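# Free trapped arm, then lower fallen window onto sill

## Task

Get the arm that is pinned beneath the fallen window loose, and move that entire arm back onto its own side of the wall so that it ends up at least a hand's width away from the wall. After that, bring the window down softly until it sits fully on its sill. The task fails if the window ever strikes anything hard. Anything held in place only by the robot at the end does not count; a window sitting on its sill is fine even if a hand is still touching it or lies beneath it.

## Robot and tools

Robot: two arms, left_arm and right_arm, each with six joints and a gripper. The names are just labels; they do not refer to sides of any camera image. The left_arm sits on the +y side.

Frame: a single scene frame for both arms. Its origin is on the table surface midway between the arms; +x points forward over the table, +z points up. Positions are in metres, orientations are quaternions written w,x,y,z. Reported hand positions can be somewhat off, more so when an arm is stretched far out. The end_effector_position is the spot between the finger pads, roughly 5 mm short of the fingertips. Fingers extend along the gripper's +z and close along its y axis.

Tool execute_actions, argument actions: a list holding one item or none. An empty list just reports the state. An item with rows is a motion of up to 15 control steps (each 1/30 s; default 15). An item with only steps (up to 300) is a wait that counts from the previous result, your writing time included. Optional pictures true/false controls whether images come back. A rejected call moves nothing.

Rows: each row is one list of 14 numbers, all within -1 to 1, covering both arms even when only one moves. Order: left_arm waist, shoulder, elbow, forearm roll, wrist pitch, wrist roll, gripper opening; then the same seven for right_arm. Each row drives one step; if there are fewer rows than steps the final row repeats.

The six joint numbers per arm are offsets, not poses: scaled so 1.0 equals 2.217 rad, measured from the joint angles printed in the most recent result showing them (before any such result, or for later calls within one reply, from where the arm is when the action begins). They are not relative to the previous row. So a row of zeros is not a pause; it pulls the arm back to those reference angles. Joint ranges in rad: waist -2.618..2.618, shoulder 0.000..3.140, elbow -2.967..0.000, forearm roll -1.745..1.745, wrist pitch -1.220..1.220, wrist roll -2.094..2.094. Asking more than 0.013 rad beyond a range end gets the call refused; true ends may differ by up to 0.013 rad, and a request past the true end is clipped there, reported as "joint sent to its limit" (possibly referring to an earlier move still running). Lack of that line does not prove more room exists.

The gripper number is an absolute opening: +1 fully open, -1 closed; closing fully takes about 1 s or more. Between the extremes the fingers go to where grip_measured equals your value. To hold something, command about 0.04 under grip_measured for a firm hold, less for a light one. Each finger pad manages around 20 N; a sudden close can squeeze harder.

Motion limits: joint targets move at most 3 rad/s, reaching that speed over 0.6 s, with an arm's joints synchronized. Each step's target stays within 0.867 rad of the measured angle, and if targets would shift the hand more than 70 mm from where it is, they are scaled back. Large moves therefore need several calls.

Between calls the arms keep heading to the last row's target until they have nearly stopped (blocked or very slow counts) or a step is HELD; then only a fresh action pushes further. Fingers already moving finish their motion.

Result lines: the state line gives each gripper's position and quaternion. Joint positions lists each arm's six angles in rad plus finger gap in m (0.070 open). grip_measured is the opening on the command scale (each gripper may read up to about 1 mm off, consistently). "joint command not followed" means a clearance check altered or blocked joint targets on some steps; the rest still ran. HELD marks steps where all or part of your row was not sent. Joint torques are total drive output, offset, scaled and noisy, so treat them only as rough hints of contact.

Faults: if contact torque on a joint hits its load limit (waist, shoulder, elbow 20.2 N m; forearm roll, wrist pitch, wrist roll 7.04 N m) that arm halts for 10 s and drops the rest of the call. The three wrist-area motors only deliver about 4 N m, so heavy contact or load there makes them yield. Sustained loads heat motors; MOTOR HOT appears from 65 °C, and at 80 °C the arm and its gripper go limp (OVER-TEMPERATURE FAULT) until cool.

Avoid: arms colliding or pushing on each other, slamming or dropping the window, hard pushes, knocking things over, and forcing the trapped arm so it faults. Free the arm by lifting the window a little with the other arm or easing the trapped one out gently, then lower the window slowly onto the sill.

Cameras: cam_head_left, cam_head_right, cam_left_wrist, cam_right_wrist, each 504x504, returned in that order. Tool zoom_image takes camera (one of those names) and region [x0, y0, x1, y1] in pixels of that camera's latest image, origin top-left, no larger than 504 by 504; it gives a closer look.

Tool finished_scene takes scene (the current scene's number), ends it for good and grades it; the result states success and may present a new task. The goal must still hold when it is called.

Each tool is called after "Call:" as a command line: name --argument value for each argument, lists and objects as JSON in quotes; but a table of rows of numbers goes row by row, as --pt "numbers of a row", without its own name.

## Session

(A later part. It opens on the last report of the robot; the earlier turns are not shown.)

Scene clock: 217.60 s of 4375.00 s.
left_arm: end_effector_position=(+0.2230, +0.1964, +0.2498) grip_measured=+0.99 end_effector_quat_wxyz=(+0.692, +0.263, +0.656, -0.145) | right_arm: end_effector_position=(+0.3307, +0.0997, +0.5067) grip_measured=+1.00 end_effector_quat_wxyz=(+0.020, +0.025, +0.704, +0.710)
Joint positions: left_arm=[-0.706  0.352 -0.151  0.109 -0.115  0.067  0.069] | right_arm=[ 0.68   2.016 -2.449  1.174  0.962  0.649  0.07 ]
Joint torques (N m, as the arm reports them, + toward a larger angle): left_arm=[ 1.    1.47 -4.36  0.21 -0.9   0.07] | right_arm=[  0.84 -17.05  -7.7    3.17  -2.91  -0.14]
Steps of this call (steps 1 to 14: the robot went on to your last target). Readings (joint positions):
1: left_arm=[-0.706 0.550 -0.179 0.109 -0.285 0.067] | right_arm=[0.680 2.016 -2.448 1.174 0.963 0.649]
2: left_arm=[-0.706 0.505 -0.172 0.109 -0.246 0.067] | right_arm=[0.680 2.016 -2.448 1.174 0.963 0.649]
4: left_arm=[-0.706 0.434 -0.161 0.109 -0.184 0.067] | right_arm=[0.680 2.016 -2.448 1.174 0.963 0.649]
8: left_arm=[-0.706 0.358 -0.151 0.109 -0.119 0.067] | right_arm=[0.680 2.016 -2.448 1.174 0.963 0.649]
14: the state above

Call:
execute_actions --actions '[{"rows": [[0.496,0,0,0,0,0,1, 0,-0.00195,0.00558,0.0024,-0.00132,-0.00411,1],[0.496,0,0,0,0,0,1, 0,-0.0039,0.01116,0.00479,-0.00264,-0.00822,1],[0.496,0,0,0,0,0,1, 0,-0.00586,0.01674,0.00719,-0.00396,-0.01233,1],[0.496,0,0,0,0,0,1, 0,-0.00781,0.02232,0.00959,-0.00528,-0.01645,1],[0.496,0,0,0,0,0,1, 0,-0.00976,0.0279,0.01199,-0.0066,-0.02056,1],[0.496,0,0,0,0,0,1, 0,-0.01171,0.03348,0.01438,-0.00792,-0.02467,1],[0.496,0,0,0,0,0,1, 0,-0.01367,0.03906,0.01678,-0.00925,-0.02878,1],[0.496,0,0,0,0,0,1, 0,-0.01562,0.04464,0.01918,-0.01057,-0.03289,1],[0.496,0,0,0,0,0,1, 0,-0.01757,0.05022,0.02157,-0.01189,-0.037,1],[0.496,0,0,0,0,0,1, 0,-0.01952,0.0558,0.02397,-0.01321,-0.04111,1],[0.496,0,0,0,0,0,1, 0,-0.02147,0.06138,0.02637,-0.01453,-0.04523,1],[0.496,0,0,0,0,0,1, 0,-0.02343,0.06696,0.02877,-0.01585,-0.04934,1],[0.496,0,0,0,0,0,1, 0,-0.02538,0.07254,0.03116,-0.01717,-0.05345,1],[0.496,0,0,0,0,0,1, 0,-0.02733,0.07812,0.03356,-0.01849,-0.05756,1]], "steps": 15}]' --pictures false

Call:
execute_actions --actions '[{"steps": 14}]' --pictures false

Scene clock: 229.83 s of 4375.00 s.
left_arm: end_effector_position=(+0.2600, +0.3071, +0.2498) grip_measured=+0.99 end_effector_quat_wxyz=(+0.706, +0.081, +0.703, +0.042) | right_arm: end_effector_position=(+0.3312, +0.0997, +0.4920) grip_measured=+1.00 end_effector_quat_wxyz=(+0.021, +0.026, +0.704, +0.710)
Joint positions: left_arm=[-0.173  0.353 -0.151  0.109 -0.115  0.067  0.069] | right_arm=[ 0.68   1.956 -2.279  1.247  0.922  0.524  0.07 ]
Joint torques (N m, as the arm reports them, + toward a larger angle): left_arm=[ 1.56  1.36 -4.98  0.22 -0.79  0.08] | right_arm=[  0.51 -16.06  -6.49   2.66  -2.48   0.02]
Steps of this call (steps 1 to 30: the robot went on to your last target; steps 31 to 90: nothing new was sent; then 8.73 s passed at rest; steps 91 to 105: all 15 steps of this action). Readings (joint positions):
91: left_arm=[-0.705 0.353 -0.151 0.109 -0.115 0.067] | right_arm=[0.680 2.016 -2.448 1.175 0.962 0.648]
92: left_arm=[-0.699 0.353 -0.151 0.109 -0.115 0.067] | right_arm=[0.680 2.014 -2.444 1.177 0.961 0.643]
94: left_arm=[-0.668 0.353 -0.151 0.109 -0.115 0.067] | right_arm=[0.680 2.004 -2.419 1.191 0.950 0.624]
98: left_arm=[-0.538 0.353 -0.151 0.109 -0.115 0.067] | right_arm=[0.680 1.986 -2.366 1.211 0.939 0.586]
105: the state above

Scene clock: 230.30 s of 4375.00 s.
left_arm: end_effector_position=(+0.2325, +0.4269, +0.2498) grip_measured=+0.99 end_effector_quat_wxyz=(+0.666, -0.116, +0.698, +0.236) | right_arm: end_effector_position=(+0.3312, +0.0998, +0.4910) grip_measured=+1.00 end_effector_quat_wxyz=(+0.020, +0.026, +0.704, +0.709)
Joint positions: left_arm=[ 0.389  0.353 -0.151  0.109 -0.115  0.067  0.069] | right_arm=[ 0.68   1.955 -2.274  1.248  0.922  0.521  0.07 ]
Joint torques (N m, as the arm reports them, + toward a larger angle): left_arm=[ 0.24  0.93 -4.79  0.21 -0.89  0.07] | right_arm=[  0.23 -15.88  -8.01   2.84  -2.55   0.01]
Steps of this call (steps 1 to 14: the robot went on to your last target). Readings (joint positions):
1: left_arm=[-0.120 0.353 -0.151 0.109 -0.115 0.067] | right_arm=[0.680 1.955 -2.274 1.249 0.921 0.520]
2: left_arm=[-0.067 0.353 -0.151 0.109 -0.115 0.067] | right_arm=[0.680 1.955 -2.273 1.248 0.921 0.520]
4: left_arm=[0.039 0.353 -0.151 0.109 -0.115 0.067] | right_arm=[0.680 1.955 -2.273 1.248 0.922 0.520]
8: left_arm=[0.241 0.353 -0.151 0.109 -0.115 0.067] | right_arm=[0.680 1.955 -2.273 1.248 0.922 0.521]
14: the state above

Call:
execute_actions --actions '[{"rows": [[0.002,0,0,0,0,0,1, 0,-0.00189,0.00647,0.00354,-0.00131,-0.00566,1],[0.002,0,0,0,0,0,1, 0,-0.00379,0.01295,0.00709,-0.00263,-0.01132,1],[0.002,0,0,0,0,0,1, 0,-0.00568,0.01942,0.01063,-0.00394,-0.01698,1],[0.002,0,0,0,0,0,1, 0,-0.00758,0.02589,0.01418,-0.00526,-0.02264,1],[0.002,0,0,0,0,0,1, 0,-0.00947,0.03236,0.01772,-0.00657,-0.0283,1],[0.002,0,0,0,0,0,1, 0,-0.01137,0.03884,0.02127,-0.00789,-0.03396,1],[0.002,0,0,0,0,0,1, 0,-0.01326,0.04531,0.02481,-0.0092,-0.03963,1],[0.002,0,0,0,0,0,1, 0,-0.01515,0.05178,0.02835,-0.01051,-0.04529,1],[0.002,0,0,0,0,0,1, 0,-0.01705,0.05826,0.0319,-0.01183,-0.05095,1],[0.002,0,0,0,0,0,1, 0,-0.01894,0.06473,0.03544,-0.01314,-0.05661,1],[0.002,0,0,0,0,0,1, 0,-0.02084,0.0712,0.03899,-0.01446,-0.06227,1],[0.002,0,0,0,0,0,1, 0,-0.02273,0.07767,0.04253,-0.01577,-0.06793,1],[0.002,0,0,0,0,0,1, 0,-0.02463,0.08415,0.04608,-0.01709,-0.07359,1],[0.002,0,0,0,0,0,1, 0,-0.02652,0.09062,0.04962,-0.0184,-0.07925,1]], "steps": 15}]'

Scene clock: 262.47 s of 4375.00 s.
left_arm: end_effector_position=(+0.2320, +0.4278, +0.2498) grip_measured=+0.99 end_effector_quat_wxyz=(+0.666, -0.118, +0.697, +0.238) | right_arm: end_effector_position=(+0.3317, +0.0997, +0.4676) grip_measured=+1.00 end_effector_quat_wxyz=(+0.021, +0.027, +0.703, +0.710)
Joint positions: left_arm=[ 0.393  0.352 -0.151  0.109 -0.115  0.067  0.069] | right_arm=[ 0.68   1.898 -2.079  1.355  0.882  0.351  0.07 ]
Joint torques (N m, as the arm reports them, + toward a larger angle): left_arm=[ 0.49  0.84 -4.34  0.21 -0.76  0.07] | right_arm=[ -0.51 -16.19  -7.29   2.68  -2.47  -0.02]
Steps of this call (steps 1 to 30: the robot went on to your last target; steps 31 to 90: nothing new was sent; then 28.67 s passed at rest; steps 91 to 105: all 15 steps of this action). Readings (joint positions):
91: left_arm=[0.394 0.352 -0.151 0.109 -0.115 0.067] | right_arm=[0.680 1.955 -2.275 1.249 0.922 0.521]
92: left_arm=[0.393 0.352 -0.151 0.109 -0.115 0.067] | right_arm=[0.680 1.954 -2.271 1.252 0.920 0.516]
94: left_arm=[0.393 0.352 -0.151 0.109 -0.115 0.067] | right_arm=[0.680 1.944 -2.244 1.270 0.910 0.491]
98: left_arm=[0.393 0.352 -0.151 0.109 -0.115 0.067] | right_arm=[0.680 1.926 -2.180 1.300 0.900 0.438]
105: the state above

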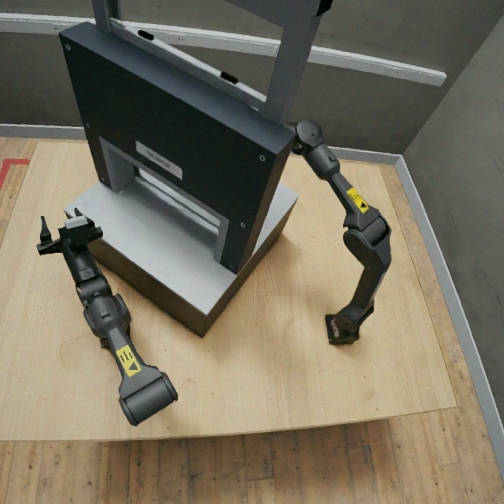

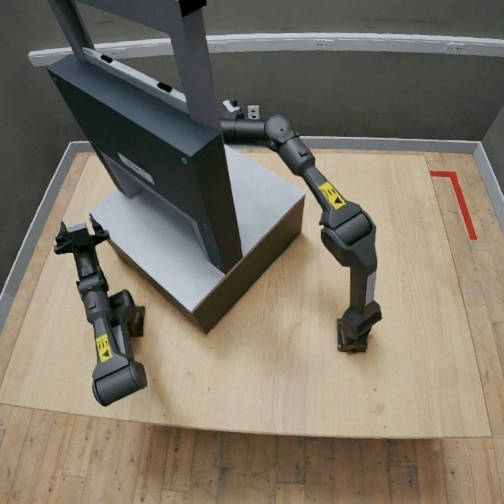

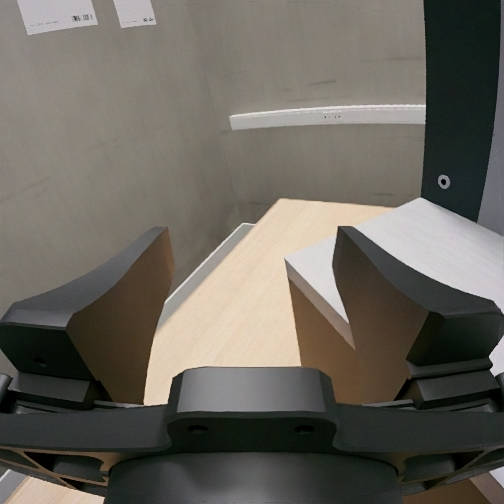

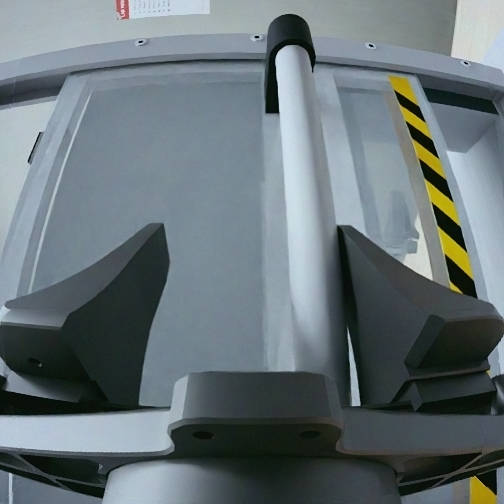

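Call:
execute_actions --actions '[{"rows": [[0.135,0,0,0,0,0,1, 0,-0.00133,0.00624,0.00408,-0.0008,-0.00635,1],[0.135,0,0,0,0,0,1, 0,-0.00267,0.01248,0.00816,-0.0016,-0.01271,1],[0.135,0,0,0,0,0,1, 0,-0.004,0.01871,0.01224,-0.00241,-0.01906,1],[0.135,0,0,0,0,0,1, 0,-0.00533,0.02495,0.01631,-0.00321,-0.02541,1],[0.135,0,0,0,0,0,1, 0,-0.00667,0.03119,0.02039,-0.00401,-0.03177,1],[0.135,0,0,0,0,0,1, 0,-0.008,0.03743,0.02447,-0.00481,-0.03812,1],[0.135,0,0,0,0,0,1, 0,-0.00934,0.04367,0.02855,-0.00562,-0.04448,1],[0.135,0,0,0,0,0,1, 0,-0.01067,0.0499,0.03263,-0.00642,-0.05083,1],[0.135,0,0,0,0,0,1, 0,-0.012,0.05614,0.03671,-0.00722,-0.05718,1],[0.135,0,0,0,0,0,1, 0,-0.01334,0.06238,0.04079,-0.00802,-0.06354,1],[0.135,0,0,0,0,0,1, 0,-0.01467,0.06862,0.04486,-0.00882,-0.06989,1],[0.135,0,0,0,0,0,1, 0,-0.016,0.07485,0.04894,-0.00963,-0.07624,1],[0.135,0,0,0,0,0,1, 0,-0.01734,0.08109,0.05302,-0.01043,-0.0826,1],[0.135,0,0,0,0,0,1, 0,-0.01867,0.08733,0.0571,-0.01123,-0.08895,1]], "steps": 15}]' --pictures false

Scene clock: 274.10 s of 4375.00 s.
left_arm: end_effector_position=(+0.1912, +0.4803, +0.2498) grip_measured=+0.99 end_effector_quat_wxyz=(+0.623, -0.221, +0.672, +0.335) | right_arm: end_effector_position=(+0.3321, +0.0998, +0.4368) grip_measured=+1.00 end_effector_quat_wxyz=(+0.022, +0.027, +0.703, +0.710)
Joint positions: left_arm=[ 0.694  0.353 -0.151  0.109 -0.115  0.067  0.069] | right_arm=[ 0.68   1.858 -1.891  1.478  0.857  0.16   0.07 ]
Joint torques (N m, as the arm reports them, + toward a larger angle): left_arm=[ 0.27  1.08 -4.86  0.2  -0.86  0.08] | right_arm=[ -0.38 -16.8   -8.06   3.21  -1.96   0.1 ]
Steps of this call (steps 1 to 15: the robot went on to your last target; steps 16 to 90: nothing new was sent; then 8.13 s passed at rest; steps 91 to 105: all 15 steps of this action). Readings (joint positions):
91: left_arm=[0.394 0.353 -0.151 0.109 -0.115 0.067] | right_arm=[0.680 1.896 -2.073 1.358 0.881 0.345]
92: left_arm=[0.400 0.353 -0.151 0.109 -0.115 0.067] | right_arm=[0.680 1.895 -2.069 1.363 0.880 0.339]
94: left_arm=[0.430 0.353 -0.151 0.109 -0.115 0.067] | right_arm=[0.680 1.888 -2.047 1.383 0.873 0.312]
98: left_arm=[0.560 0.353 -0.151 0.109 -0.115 0.067] | right_arm=[0.680 1.877 -1.988 1.415 0.868 0.256]
105: the state above

Call:
execute_actions --actions '[{"rows": [[0,0,0,0,0,0,1, 0,-0.0006,0.00487,0.00372,-0.00018,-0.00567,1],[0,0,0,0,0,0,1, 0,-0.0012,0.00974,0.00744,-0.00037,-0.01135,1],[0,0,0,0,0,0,1, 0,-0.00181,0.01461,0.01115,-0.00055,-0.01702,1],[0,0,0,0,0,0,1, 0,-0.00241,0.01947,0.01487,-0.00073,-0.02269,1],[0,0,0,0,0,0,1, 0,-0.00301,0.02434,0.01859,-0.00092,-0.02837,1],[0,0,0,0,0,0,1, 0,-0.00361,0.02921,0.02231,-0.0011,-0.03404,1],[0,0,0,0,0,0,1, 0,-0.00422,0.03408,0.02603,-0.00129,-0.03972,1],[0,0,0,0,0,0,1, 0,-0.00482,0.03895,0.02974,-0.00147,-0.04539,1],[0,0,0,0,0,0,1, 0,-0.00542,0.04382,0.03346,-0.00165,-0.05106,1],[0,0,0,0,0,0,1, 0,-0.00602,0.04869,0.03718,-0.00184,-0.05674,1],[0,0,0,0,0,0,1, 0,-0.00662,0.05355,0.0409,-0.00202,-0.06241,1],[0,0,0,0,0,0,1, 0,-0.00723,0.05842,0.04461,-0.0022,-0.06808,1],[0,0,0,0,0,0,1, 0,-0.00783,0.06329,0.04833,-0.00239,-0.07376,1],[0,0,0,0,0,0,1, 0,-0.00843,0.06816,0.05205,-0.00257,-0.07943,1]], "steps": 15}]' --pictures false

Scene clock: 282.73 s of 4375.00 s.
left_arm: end_effector_position=(+0.1912, +0.4802, +0.2498) grip_measured=+0.99 end_effector_quat_wxyz=(+0.623, -0.221, +0.672, +0.335) | right_arm: end_effector_position=(+0.3325, +0.0996, +0.4065) grip_measured=+1.00 end_effector_quat_wxyz=(+0.023, +0.028, +0.703, +0.710)
Joint positions: left_arm=[ 0.694  0.352 -0.151  0.109 -0.115  0.067  0.069] | right_arm=[ 0.68   1.84  -1.743  1.591  0.851 -0.013  0.07 ]
Joint torques (N m, as the arm reports them, + toward a larger angle): left_arm=[ 1.43  0.85 -4.31  0.21 -0.76  0.08] | right_arm=[ -1.5  -18.71  -8.02   3.26  -1.21   0.07]
Steps of this call (steps 1 to 15: the robot went on to your last target; steps 16 to 90: nothing new was sent; then 5.13 s passed at rest; steps 91 to 105: all 15 steps of this action). Readings (joint positions):
91: left_arm=[0.693 0.352 -0.151 0.109 -0.115 0.067] | right_arm=[0.680 1.857 -1.886 1.482 0.856 0.153]
92: left_arm=[0.693 0.352 -0.151 0.109 -0.115 0.067] | right_arm=[0.680 1.856 -1.883 1.486 0.856 0.147]
94: left_arm=[0.693 0.352 -0.151 0.109 -0.115 0.067] | right_arm=[0.680 1.852 -1.866 1.505 0.853 0.123]
98: left_arm=[0.693 0.352 -0.151 0.109 -0.115 0.067] | right_arm=[0.680 1.847 -1.820 1.534 0.853 0.074]
105: the state above

Call:
execute_actions --actions '[{"rows": [[0,0,0,0,0,0,1, 0,-0.00008,0.00246,0.00208,0.00013,-0.00315,1],[0,0,0,0,0,0,1, 0,-0.00017,0.00492,0.00416,0.00025,-0.00629,1],[0,0,0,0,0,0,1, 0,-0.00025,0.00738,0.00624,0.00038,-0.00944,1],[0,0,0,0,0,0,1, 0,-0.00034,0.00984,0.00832,0.0005,-0.01258,1],[0,0,0,0,0,0,1, 0,-0.00042,0.0123,0.0104,0.00063,-0.01573,1],[0,0,0,0,0,0,1, 0,-0.0005,0.01476,0.01248,0.00076,-0.01887,1],[0,0,0,0,0,0,1, 0,-0.00059,0.01722,0.01456,0.00088,-0.02202,1],[0,0,0,0,0,0,1, 0,-0.00067,0.01968,0.01665,0.00101,-0.02516,1],[0,0,0,0,0,0,1, 0,-0.00076,0.02214,0.01873,0.00113,-0.02831,1],[0,0,0,0,0,0,1, 0,-0.00084,0.0246,0.02081,0.00126,-0.03145,1],[0,0,0,0,0,0,1, 0,-0.00092,0.02706,0.02289,0.00139,-0.0346,1],[0,0,0,0,0,0,1, 0,-0.00101,0.02952,0.02497,0.00151,-0.03774,1],[0,0,0,0,0,0,1, 0,-0.00109,0.03198,0.02705,0.00164,-0.04089,1],[0,0,0,0,0,0,1, 0,-0.00118,0.03444,0.02913,0.00176,-0.04403,1],[0,0,0,0,0,0,1, 0,-0.00126,0.0369,0.03121,0.00189,-0.04718,1]], "steps": 15}]'

Scene clock: 292.73 s of 4375.00 s.
left_arm: end_effector_position=(+0.1912, +0.4803, +0.2498) grip_measured=+0.99 end_effector_quat_wxyz=(+0.623, -0.221, +0.672, +0.335) | right_arm: end_effector_position=(+0.3325, +0.0996, +0.3884) grip_measured=+1.00 end_effector_quat_wxyz=(+0.023, +0.028, +0.703, +0.710)
Joint positions: left_arm=[ 0.694  0.353 -0.151  0.109 -0.115  0.067  0.069] | right_arm=[ 0.68   1.837 -1.666  1.657  0.854 -0.113  0.07 ]
Joint torques (N m, as the arm reports them, + toward a larger angle): left_arm=[ 0.89  0.87 -4.76  0.21 -0.91  0.07] | right_arm=[ -0.98 -19.23  -7.3    3.61  -0.09  -0.18]
Steps of this call (steps 1 to 15: the robot went on to your last target; steps 16 to 90: nothing new was sent; then 6.50 s passed at rest; steps 91 to 105: all 15 steps of this action). Readings (joint positions):
91: left_arm=[0.694 0.353 -0.151 0.109 -0.115 0.067] | right_arm=[0.680 1.840 -1.740 1.593 0.851 -0.017]
92: left_arm=[0.694 0.353 -0.151 0.109 -0.115 0.067] | right_arm=[0.680 1.839 -1.739 1.596 0.851 -0.022]
94: left_arm=[0.694 0.353 -0.151 0.109 -0.115 0.067] | right_arm=[0.680 1.838 -1.731 1.609 0.851 -0.036]
98: left_arm=[0.694 0.353 -0.151 0.109 -0.115 0.067] | right_arm=[0.680 1.837 -1.707 1.626 0.851 -0.064]
105: the state above

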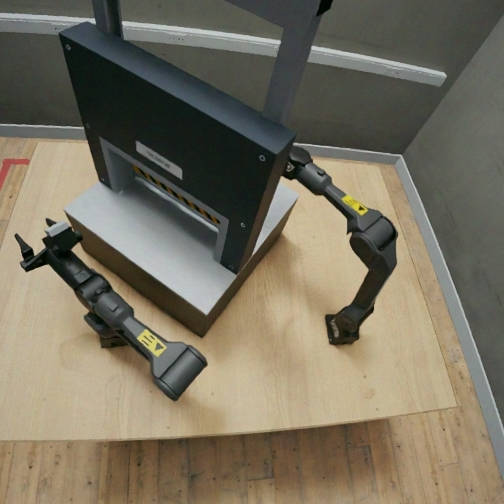

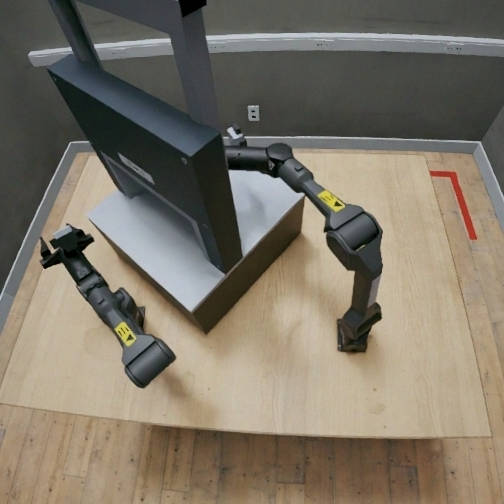

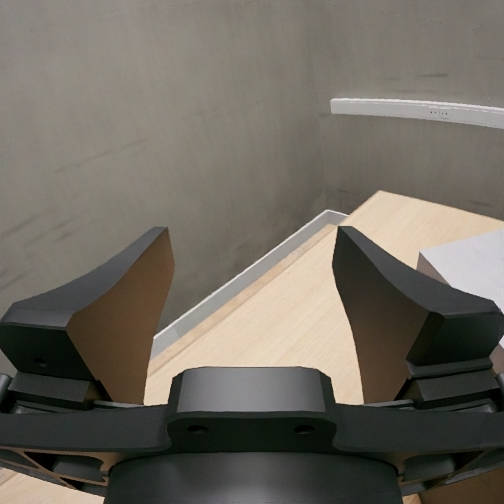

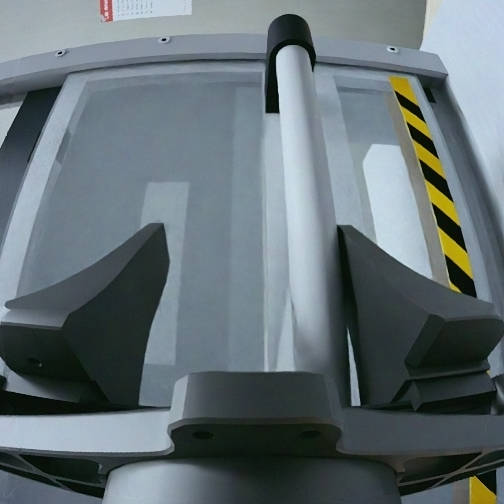

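Call:
execute_actions --actions '[{"rows": [[0,0,0,0,0,0,1, 0,0.00012,0.00368,0.00277,0.00068,-0.0041,1],[0,0,0,0,0,0,1, 0,0.00015,0.00519,0.00409,0.00083,-0.00612,1],[0,0,0,0,0,0,1, 0,0.00018,0.0067,0.00542,0.00097,-0.00815,1],[0,0,0,0,0,0,1, 0,0.00021,0.00821,0.00675,0.00112,-0.01018,1],[0,0,0,0,0,0,1, 0,0.00024,0.00972,0.00807,0.00126,-0.01221,1],[0,0,0,0,0,0,1, 0,0.00027,0.01123,0.0094,0.00141,-0.01423,1],[0,0,0,0,0,0,1, 0,0.0003,0.01274,0.01073,0.00155,-0.01626,1],[0,0,0,0,0,0,1, 0,0.00033,0.01424,0.01205,0.0017,-0.01829,1],[0,0,0,0,0,0,1, 0,0.00036,0.01575,0.01338,0.00184,-0.02032,1],[0,0,0,0,0,0,1, 0,0.00039,0.01726,0.01471,0.00199,-0.02234,1],[0,0,0,0,0,0,1, 0,0.00042,0.01877,0.01603,0.00213,-0.02437,1],[0,0,0,0,0,0,1, 0,0.00045,0.02028,0.01736,0.00228,-0.0264,1],[0,0,0,0,0,0,1, 0,0.00048,0.02179,0.01869,0.00242,-0.02843,1],[0,0,0,0,0,0,1, 0,0.00051,0.0233,0.02001,0.00257,-0.03045,1],[0,0,0,0,0,0,1, 0,0.00054,0.02481,0.02134,0.00271,-0.03248,1]], "steps": 15}]' --pictures false

Scene clock: 301.40 s of 4375.00 s.
left_arm: end_effector_position=(+0.1912, +0.4802, +0.2498) grip_measured=+0.99 end_effector_quat_wxyz=(+0.623, -0.221, +0.672, +0.335) | right_arm: end_effector_position=(+0.3326, +0.0996, +0.3749) grip_measured=+1.00 end_effector_quat_wxyz=(+0.024, +0.028, +0.703, +0.710)
Joint positions: left_arm=[ 0.694  0.352 -0.151  0.109 -0.115  0.067  0.069] | right_arm=[ 0.68   1.837 -1.613  1.703  0.858 -0.183  0.07 ]
Joint torques (N m, as the arm reports them, + toward a larger angle): left_arm=[ 0.92  0.87 -4.32  0.2  -0.76  0.07] | right_arm=[ -1.55 -18.65  -6.68   3.53   0.27  -0.16]
Steps of this call (steps 1 to 15: the robot went on to your last target; steps 16 to 90: nothing new was sent; then 5.17 s passed at rest; steps 91 to 105: all 15 steps of this action). Readings (joint positions):
91: left_arm=[0.694 0.352 -0.151 0.109 -0.115 0.067] | right_arm=[0.680 1.838 -1.662 1.660 0.855 -0.118]
92: left_arm=[0.694 0.352 -0.151 0.109 -0.115 0.067] | right_arm=[0.680 1.837 -1.659 1.664 0.855 -0.123]
94: left_arm=[0.694 0.352 -0.151 0.109 -0.115 0.067] | right_arm=[0.680 1.836 -1.654 1.673 0.855 -0.133]
98: left_arm=[0.694 0.352 -0.151 0.109 -0.115 0.067] | right_arm=[0.680 1.836 -1.639 1.684 0.855 -0.151]
105: the state above

Call:
execute_actions --actions '[{"rows": [[0,0,0,0,0,0,1, 0,0.00065,0.00217,0.00166,0.00111,-0.0027,1],[0,0,0,0,0,0,1, 0,0.00077,0.00344,0.00274,0.00131,-0.00451,1],[0,0,0,0,0,0,1, 0,0.00088,0.00472,0.00381,0.00152,-0.00631,1],[0,0,0,0,0,0,1, 0,0.001,0.00599,0.00488,0.00173,-0.00812,1],[0,0,0,0,0,0,1, 0,0.00111,0.00726,0.00596,0.00194,-0.00992,1],[0,0,0,0,0,0,1, 0,0.00123,0.00853,0.00703,0.00214,-0.01173,1],[0,0,0,0,0,0,1, 0,0.00134,0.0098,0.0081,0.00235,-0.01353,1],[0,0,0,0,0,0,1, 0,0.00146,0.01108,0.00918,0.00256,-0.01534,1],[0,0,0,0,0,0,1, 0,0.00157,0.01235,0.01025,0.00277,-0.01714,1],[0,0,0,0,0,0,1, 0,0.00169,0.01362,0.01132,0.00297,-0.01895,1],[0,0,0,0,0,0,1, 0,0.0018,0.01489,0.0124,0.00318,-0.02075,1],[0,0,0,0,0,0,1, 0,0.00192,0.01616,0.01347,0.00339,-0.02256,1],[0,0,0,0,0,0,1, 0,0.00203,0.01744,0.01454,0.0036,-0.02436,1],[0,0,0,0,0,0,1, 0,0.00215,0.01871,0.01562,0.0038,-0.02617,1],[0,0,0,0,0,0,1, 0,0.00226,0.01998,0.01669,0.00401,-0.02797,1]], "steps": 15}]' --pictures false

Scene clock: 315.23 s of 4375.00 s.
left_arm: end_effector_position=(+0.1912, +0.4803, +0.2498) grip_measured=+0.99 end_effector_quat_wxyz=(+0.623, -0.221, +0.672, +0.335) | right_arm: end_effector_position=(+0.3326, +0.0997, +0.3620) grip_measured=+1.00 end_effector_quat_wxyz=(+0.024, +0.027, +0.704, +0.709)
Joint positions: left_arm=[ 0.694  0.353 -0.151  0.109 -0.115  0.067  0.069] | right_arm=[ 0.68   1.842 -1.571  1.739  0.867 -0.243  0.07 ]
Joint torques (N m, as the arm reports them, + toward a larger angle): left_arm=[ 0.9   0.86 -4.75  0.21 -0.91  0.08] | right_arm=[ -0.4  -19.7   -6.62   3.43   0.72  -0.07]
Steps of this call (steps 1 to 15: the robot went on to your last target; steps 16 to 90: nothing new was sent; then 10.33 s passed at rest; steps 91 to 105: all 15 steps of this action). Readings (joint positions):
91: left_arm=[0.694 0.353 -0.151 0.109 -0.115 0.067] | right_arm=[0.680 1.838 -1.611 1.704 0.860 -0.185]
92: left_arm=[0.694 0.353 -0.151 0.109 -0.115 0.067] | right_arm=[0.680 1.839 -1.610 1.707 0.861 -0.189]
94: left_arm=[0.694 0.353 -0.151 0.109 -0.115 0.067] | right_arm=[0.680 1.839 -1.605 1.714 0.862 -0.198]
98: left_arm=[0.694 0.353 -0.151 0.109 -0.115 0.067] | right_arm=[0.680 1.839 -1.592 1.723 0.863 -0.215]
105: the state above

Call:
execute_actions --actions '[{"rows": [[0,0,0,0,0,0,1, 0,0.00008,0.00177,0.00051,0.00013,-0.00194,1],[0,0,0,0,0,0,1, 0,0.00015,0.0025,0.00057,0.00025,-0.00299,1],[0,0,0,0,0,0,1, 0,0.00023,0.00323,0.00063,0.00038,-0.00403,1],[0,0,0,0,0,0,1, 0,0.0003,0.00396,0.00069,0.0005,-0.00507,1],[0,0,0,0,0,0,1, 0,0.00038,0.00469,0.00075,0.00063,-0.00612,1],[0,0,0,0,0,0,1, 0,0.00045,0.00542,0.00081,0.00076,-0.00716,1],[0,0,0,0,0,0,1, 0,0.00053,0.00615,0.00087,0.00088,-0.0082,1],[0,0,0,0,0,0,1, 0,0.0006,0.00689,0.00093,0.00101,-0.00925,1],[0,0,0,0,0,0,1, 0,0.00068,0.00762,0.00099,0.00113,-0.01029,1],[0,0,0,0,0,0,1, 0,0.00075,0.00835,0.00105,0.00126,-0.01133,1],[0,0,0,0,0,0,1, 0,0.00083,0.00908,0.00111,0.00139,-0.01238,1],[0,0,0,0,0,0,1, 0,0.0009,0.00981,0.00117,0.00151,-0.01342,1],[0,0,0,0,0,0,1, 0,0.00098,0.01054,0.00123,0.00164,-0.01446,1],[0,0,0,0,0,0,1, 0,0.00105,0.01127,0.00129,0.00176,-0.01551,1],[0,0,0,0,0,0,1, 0,0.00113,0.012,0.00135,0.00189,-0.01655,1]], "steps": 15}]' --pictures false

Scene clock: 325.10 s of 4375.00 s.
left_arm: end_effector_position=(+0.1912, +0.4802, +0.2498) grip_measured=+0.99 end_effector_quat_wxyz=(+0.623, -0.221, +0.672, +0.335) | right_arm: end_effector_position=(+0.3321, +0.1001, +0.3511) grip_measured=+1.00 end_effector_quat_wxyz=(+0.027, +0.023, +0.710, +0.704)
Joint positions: left_arm=[ 0.694  0.352 -0.151  0.109 -0.115  0.067  0.069] | right_arm=[ 0.681  1.845 -1.546  1.743  0.868 -0.279  0.07 ]
Joint torques (N m, as the arm reports them, + toward a larger angle): left_arm=[ 0.89  0.87 -4.33  0.21 -0.76  0.08] | right_arm=[ -0.73 -22.03  -6.53   2.7    1.69   0.03]
Steps of this call (steps 1 to 15: the robot went on to your last target; steps 16 to 90: nothing new was sent; then 6.37 s passed at rest; steps 91 to 105: all 15 steps of this action). Readings (joint positions):
91: left_arm=[0.694 0.352 -0.151 0.109 -0.115 0.067] | right_arm=[0.680 1.843 -1.569 1.740 0.867 -0.245]
92: left_arm=[0.694 0.352 -0.151 0.109 -0.115 0.067] | right_arm=[0.680 1.842 -1.568 1.740 0.867 -0.248]
94: left_arm=[0.694 0.352 -0.151 0.109 -0.115 0.067] | right_arm=[0.680 1.842 -1.566 1.742 0.867 -0.253]
98: left_arm=[0.694 0.352 -0.151 0.109 -0.115 0.067] | right_arm=[0.681 1.842 -1.559 1.743 0.867 -0.263]
105: the state above

Call:
execute_actions --actions '[{"rows": [[0,0,0,0,0,0,1, 0,0.00006,0.00153,0,0.00157,-0.00121,1],[0,0,0,0,0,0,1, 0,0.00012,0.00234,0,0.0017,-0.00212,1],[0,0,0,0,0,0,1, 0,0.00018,0.00316,0,0.00183,-0.00304,1],[0,0,0,0,0,0,1, 0,0.00024,0.00397,0,0.00196,-0.00395,1],[0,0,0,0,0,0,1, 0,0.0003,0.00478,0,0.00209,-0.00486,1],[0,0,0,0,0,0,1, 0,0.00036,0.00559,0,0.00222,-0.00577,1],[0,0,0,0,0,0,1, 0,0.00042,0.0064,0,0.00235,-0.00668,1],[0,0,0,0,0,0,1, 0,0.00048,0.00722,0,0.00247,-0.0076,1],[0,0,0,0,0,0,1, 0,0.00054,0.00803,0,0.0026,-0.00851,1],[0,0,0,0,0,0,1, 0,0.0006,0.00884,0,0.00273,-0.00942,1],[0,0,0,0,0,0,1, 0,0.00066,0.00965,0,0.00286,-0.01033,1],[0,0,0,0,0,0,1, 0,0.00072,0.01046,0,0.00299,-0.01124,1],[0,0,0,0,0,0,1, 0,0.00078,0.01128,0,0.00312,-0.01216,1],[0,0,0,0,0,0,1, 0,0.00084,0.01209,0,0.00325,-0.01307,1],[0,0,0,0,0,0,1, 0,0.0009,0.0129,0,0.00338,-0.01398,1]], "steps": 15}]' --pictures false

Scene clock: 335.37 s of 4375.00 s.
left_arm: end_effector_position=(+0.1912, +0.4803, +0.2498) grip_measured=+0.99 end_effector_quat_wxyz=(+0.623, -0.221, +0.672, +0.335) | right_arm: end_effector_position=(+0.3280, +0.0982, +0.3464) grip_measured=+1.00 end_effector_quat_wxyz=(+0.028, +0.014, +0.712, +0.702)
Joint positions: left_arm=[ 0.694  0.353 -0.151  0.109 -0.115  0.067  0.069] | right_arm=[ 0.68   1.838 -1.52   1.747  0.881 -0.309  0.07 ]
Joint torques (N m, as the arm reports them, + toward a larger angle): left_arm=[ 0.88  0.86 -4.74  0.21 -0.91  0.07] | right_arm=[  1.01 -10.29  -2.8    0.76   0.12  -0.07]
Steps of this call (steps 1 to 15: the robot went on to your last target; steps 16 to 90: nothing new was sent; then 6.77 s passed at rest; steps 91 to 105: all 15 steps of this action). Readings (joint positions):
91: left_arm=[0.694 0.353 -0.151 0.109 -0.115 0.067] | right_arm=[0.680 1.845 -1.543 1.742 0.871 -0.280]
92: left_arm=[0.694 0.353 -0.151 0.109 -0.115 0.067] | right_arm=[0.680 1.845 -1.542 1.744 0.871 -0.282]
94: left_arm=[0.694 0.353 -0.151 0.109 -0.115 0.067] | right_arm=[0.680 1.843 -1.539 1.745 0.871 -0.287]
98: left_arm=[0.694 0.353 -0.151 0.109 -0.115 0.067] | right_arm=[0.679 1.840 -1.533 1.746 0.875 -0.295]
105: the state above

Call:
execute_actions --actions '[{"rows": [[0,0,0,0,0,0,1, 0,0.001,0.002,-0.001,0,-0.001,1],[0,0,0,0,0,0,1, 0,0.002,0.004,-0.001,0,-0.002,1],[0,0,0,0,0,0,1, 0,0.003,0.006,-0.001,0,-0.003,1],[0,0,0,0,0,0,1, 0,0.004,0.008,-0.001,0,-0.004,1],[0,0,0,0,0,0,1, 0,0.004,0.01,-0.001,0,-0.005,1]], "steps": 15}]'

Scene clock: 339.03 s of 4375.00 s.
left_arm: end_effector_position=(+0.1912, +0.4802, +0.2498) grip_measured=+0.99 end_effector_quat_wxyz=(+0.623, -0.221, +0.672, +0.335) | right_arm: end_effector_position=(+0.3285, +0.0990, +0.3316) grip_measured=+1.00 end_effector_quat_wxyz=(+0.023, +0.018, +0.720, +0.693)
Joint positions: left_arm=[ 0.694  0.352 -0.151  0.109 -0.115  0.067  0.069] | right_arm=[ 0.68   1.847 -1.496  1.744  0.881 -0.32   0.07 ]
Joint torques (N m, as the arm reports them, + toward a larger angle): left_arm=[ 0.9   0.85 -4.32  0.21 -0.76  0.07] | right_arm=[ -0.26 -12.47  -5.02   1.11   0.42  -0.04]
Steps of this call (steps 1 to 15: the robot went on to your last target; steps 16 to 90: nothing new was sent; then 0.17 s passed at rest; steps 91 to 105: all 15 steps of this action). Readings (joint positions):
91: left_arm=[0.694 0.352 -0.151 0.109 -0.115 0.067] | right_arm=[0.681 1.847 -1.517 1.743 0.876 -0.310]
92: left_arm=[0.694 0.352 -0.151 0.109 -0.115 0.067] | right_arm=[0.681 1.844 -1.515 1.743 0.878 -0.311]
94: left_arm=[0.694 0.352 -0.151 0.109 -0.115 0.067] | right_arm=[0.681 1.843 -1.506 1.744 0.881 -0.316]
98: left_arm=[0.694 0.352 -0.151 0.109 -0.115 0.067] | right_arm=[0.681 1.847 -1.496 1.744 0.881 -0.320]
105: the state above

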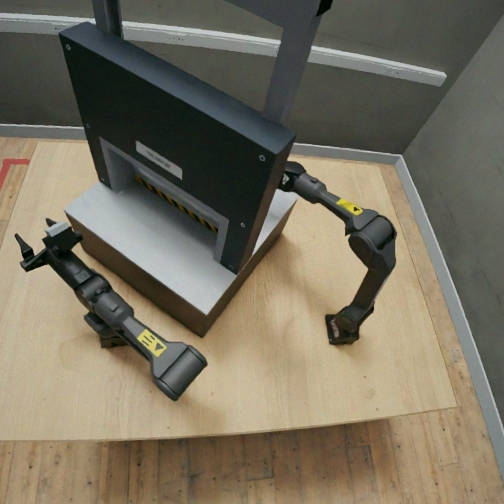

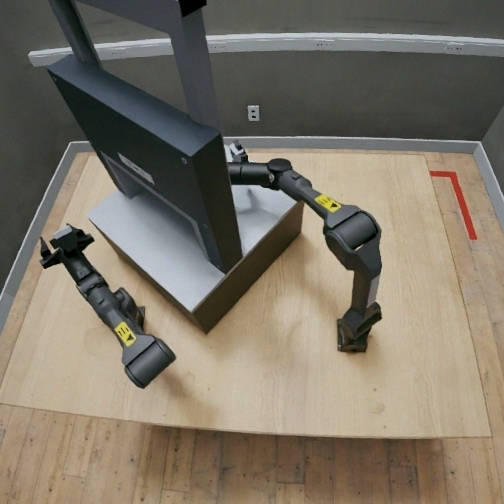

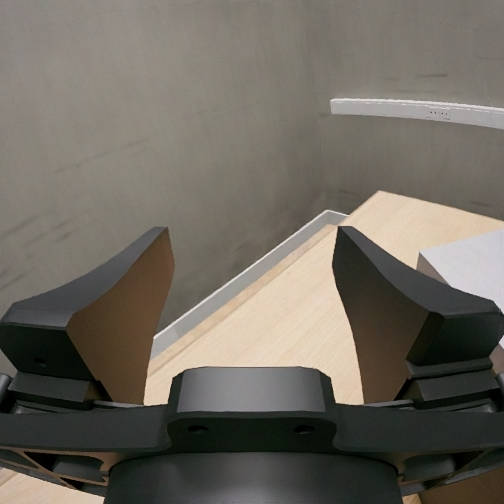

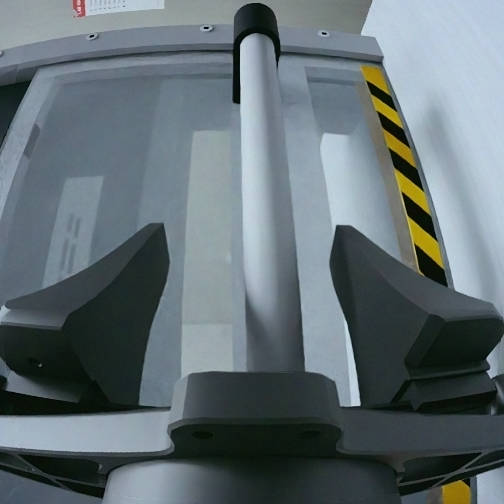

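The window is resting on its sill, the bar sits free between the fingers, and the left arm is clear of the wall.

Call:
finished_scene --scene 2

The scene is finished: the task was done.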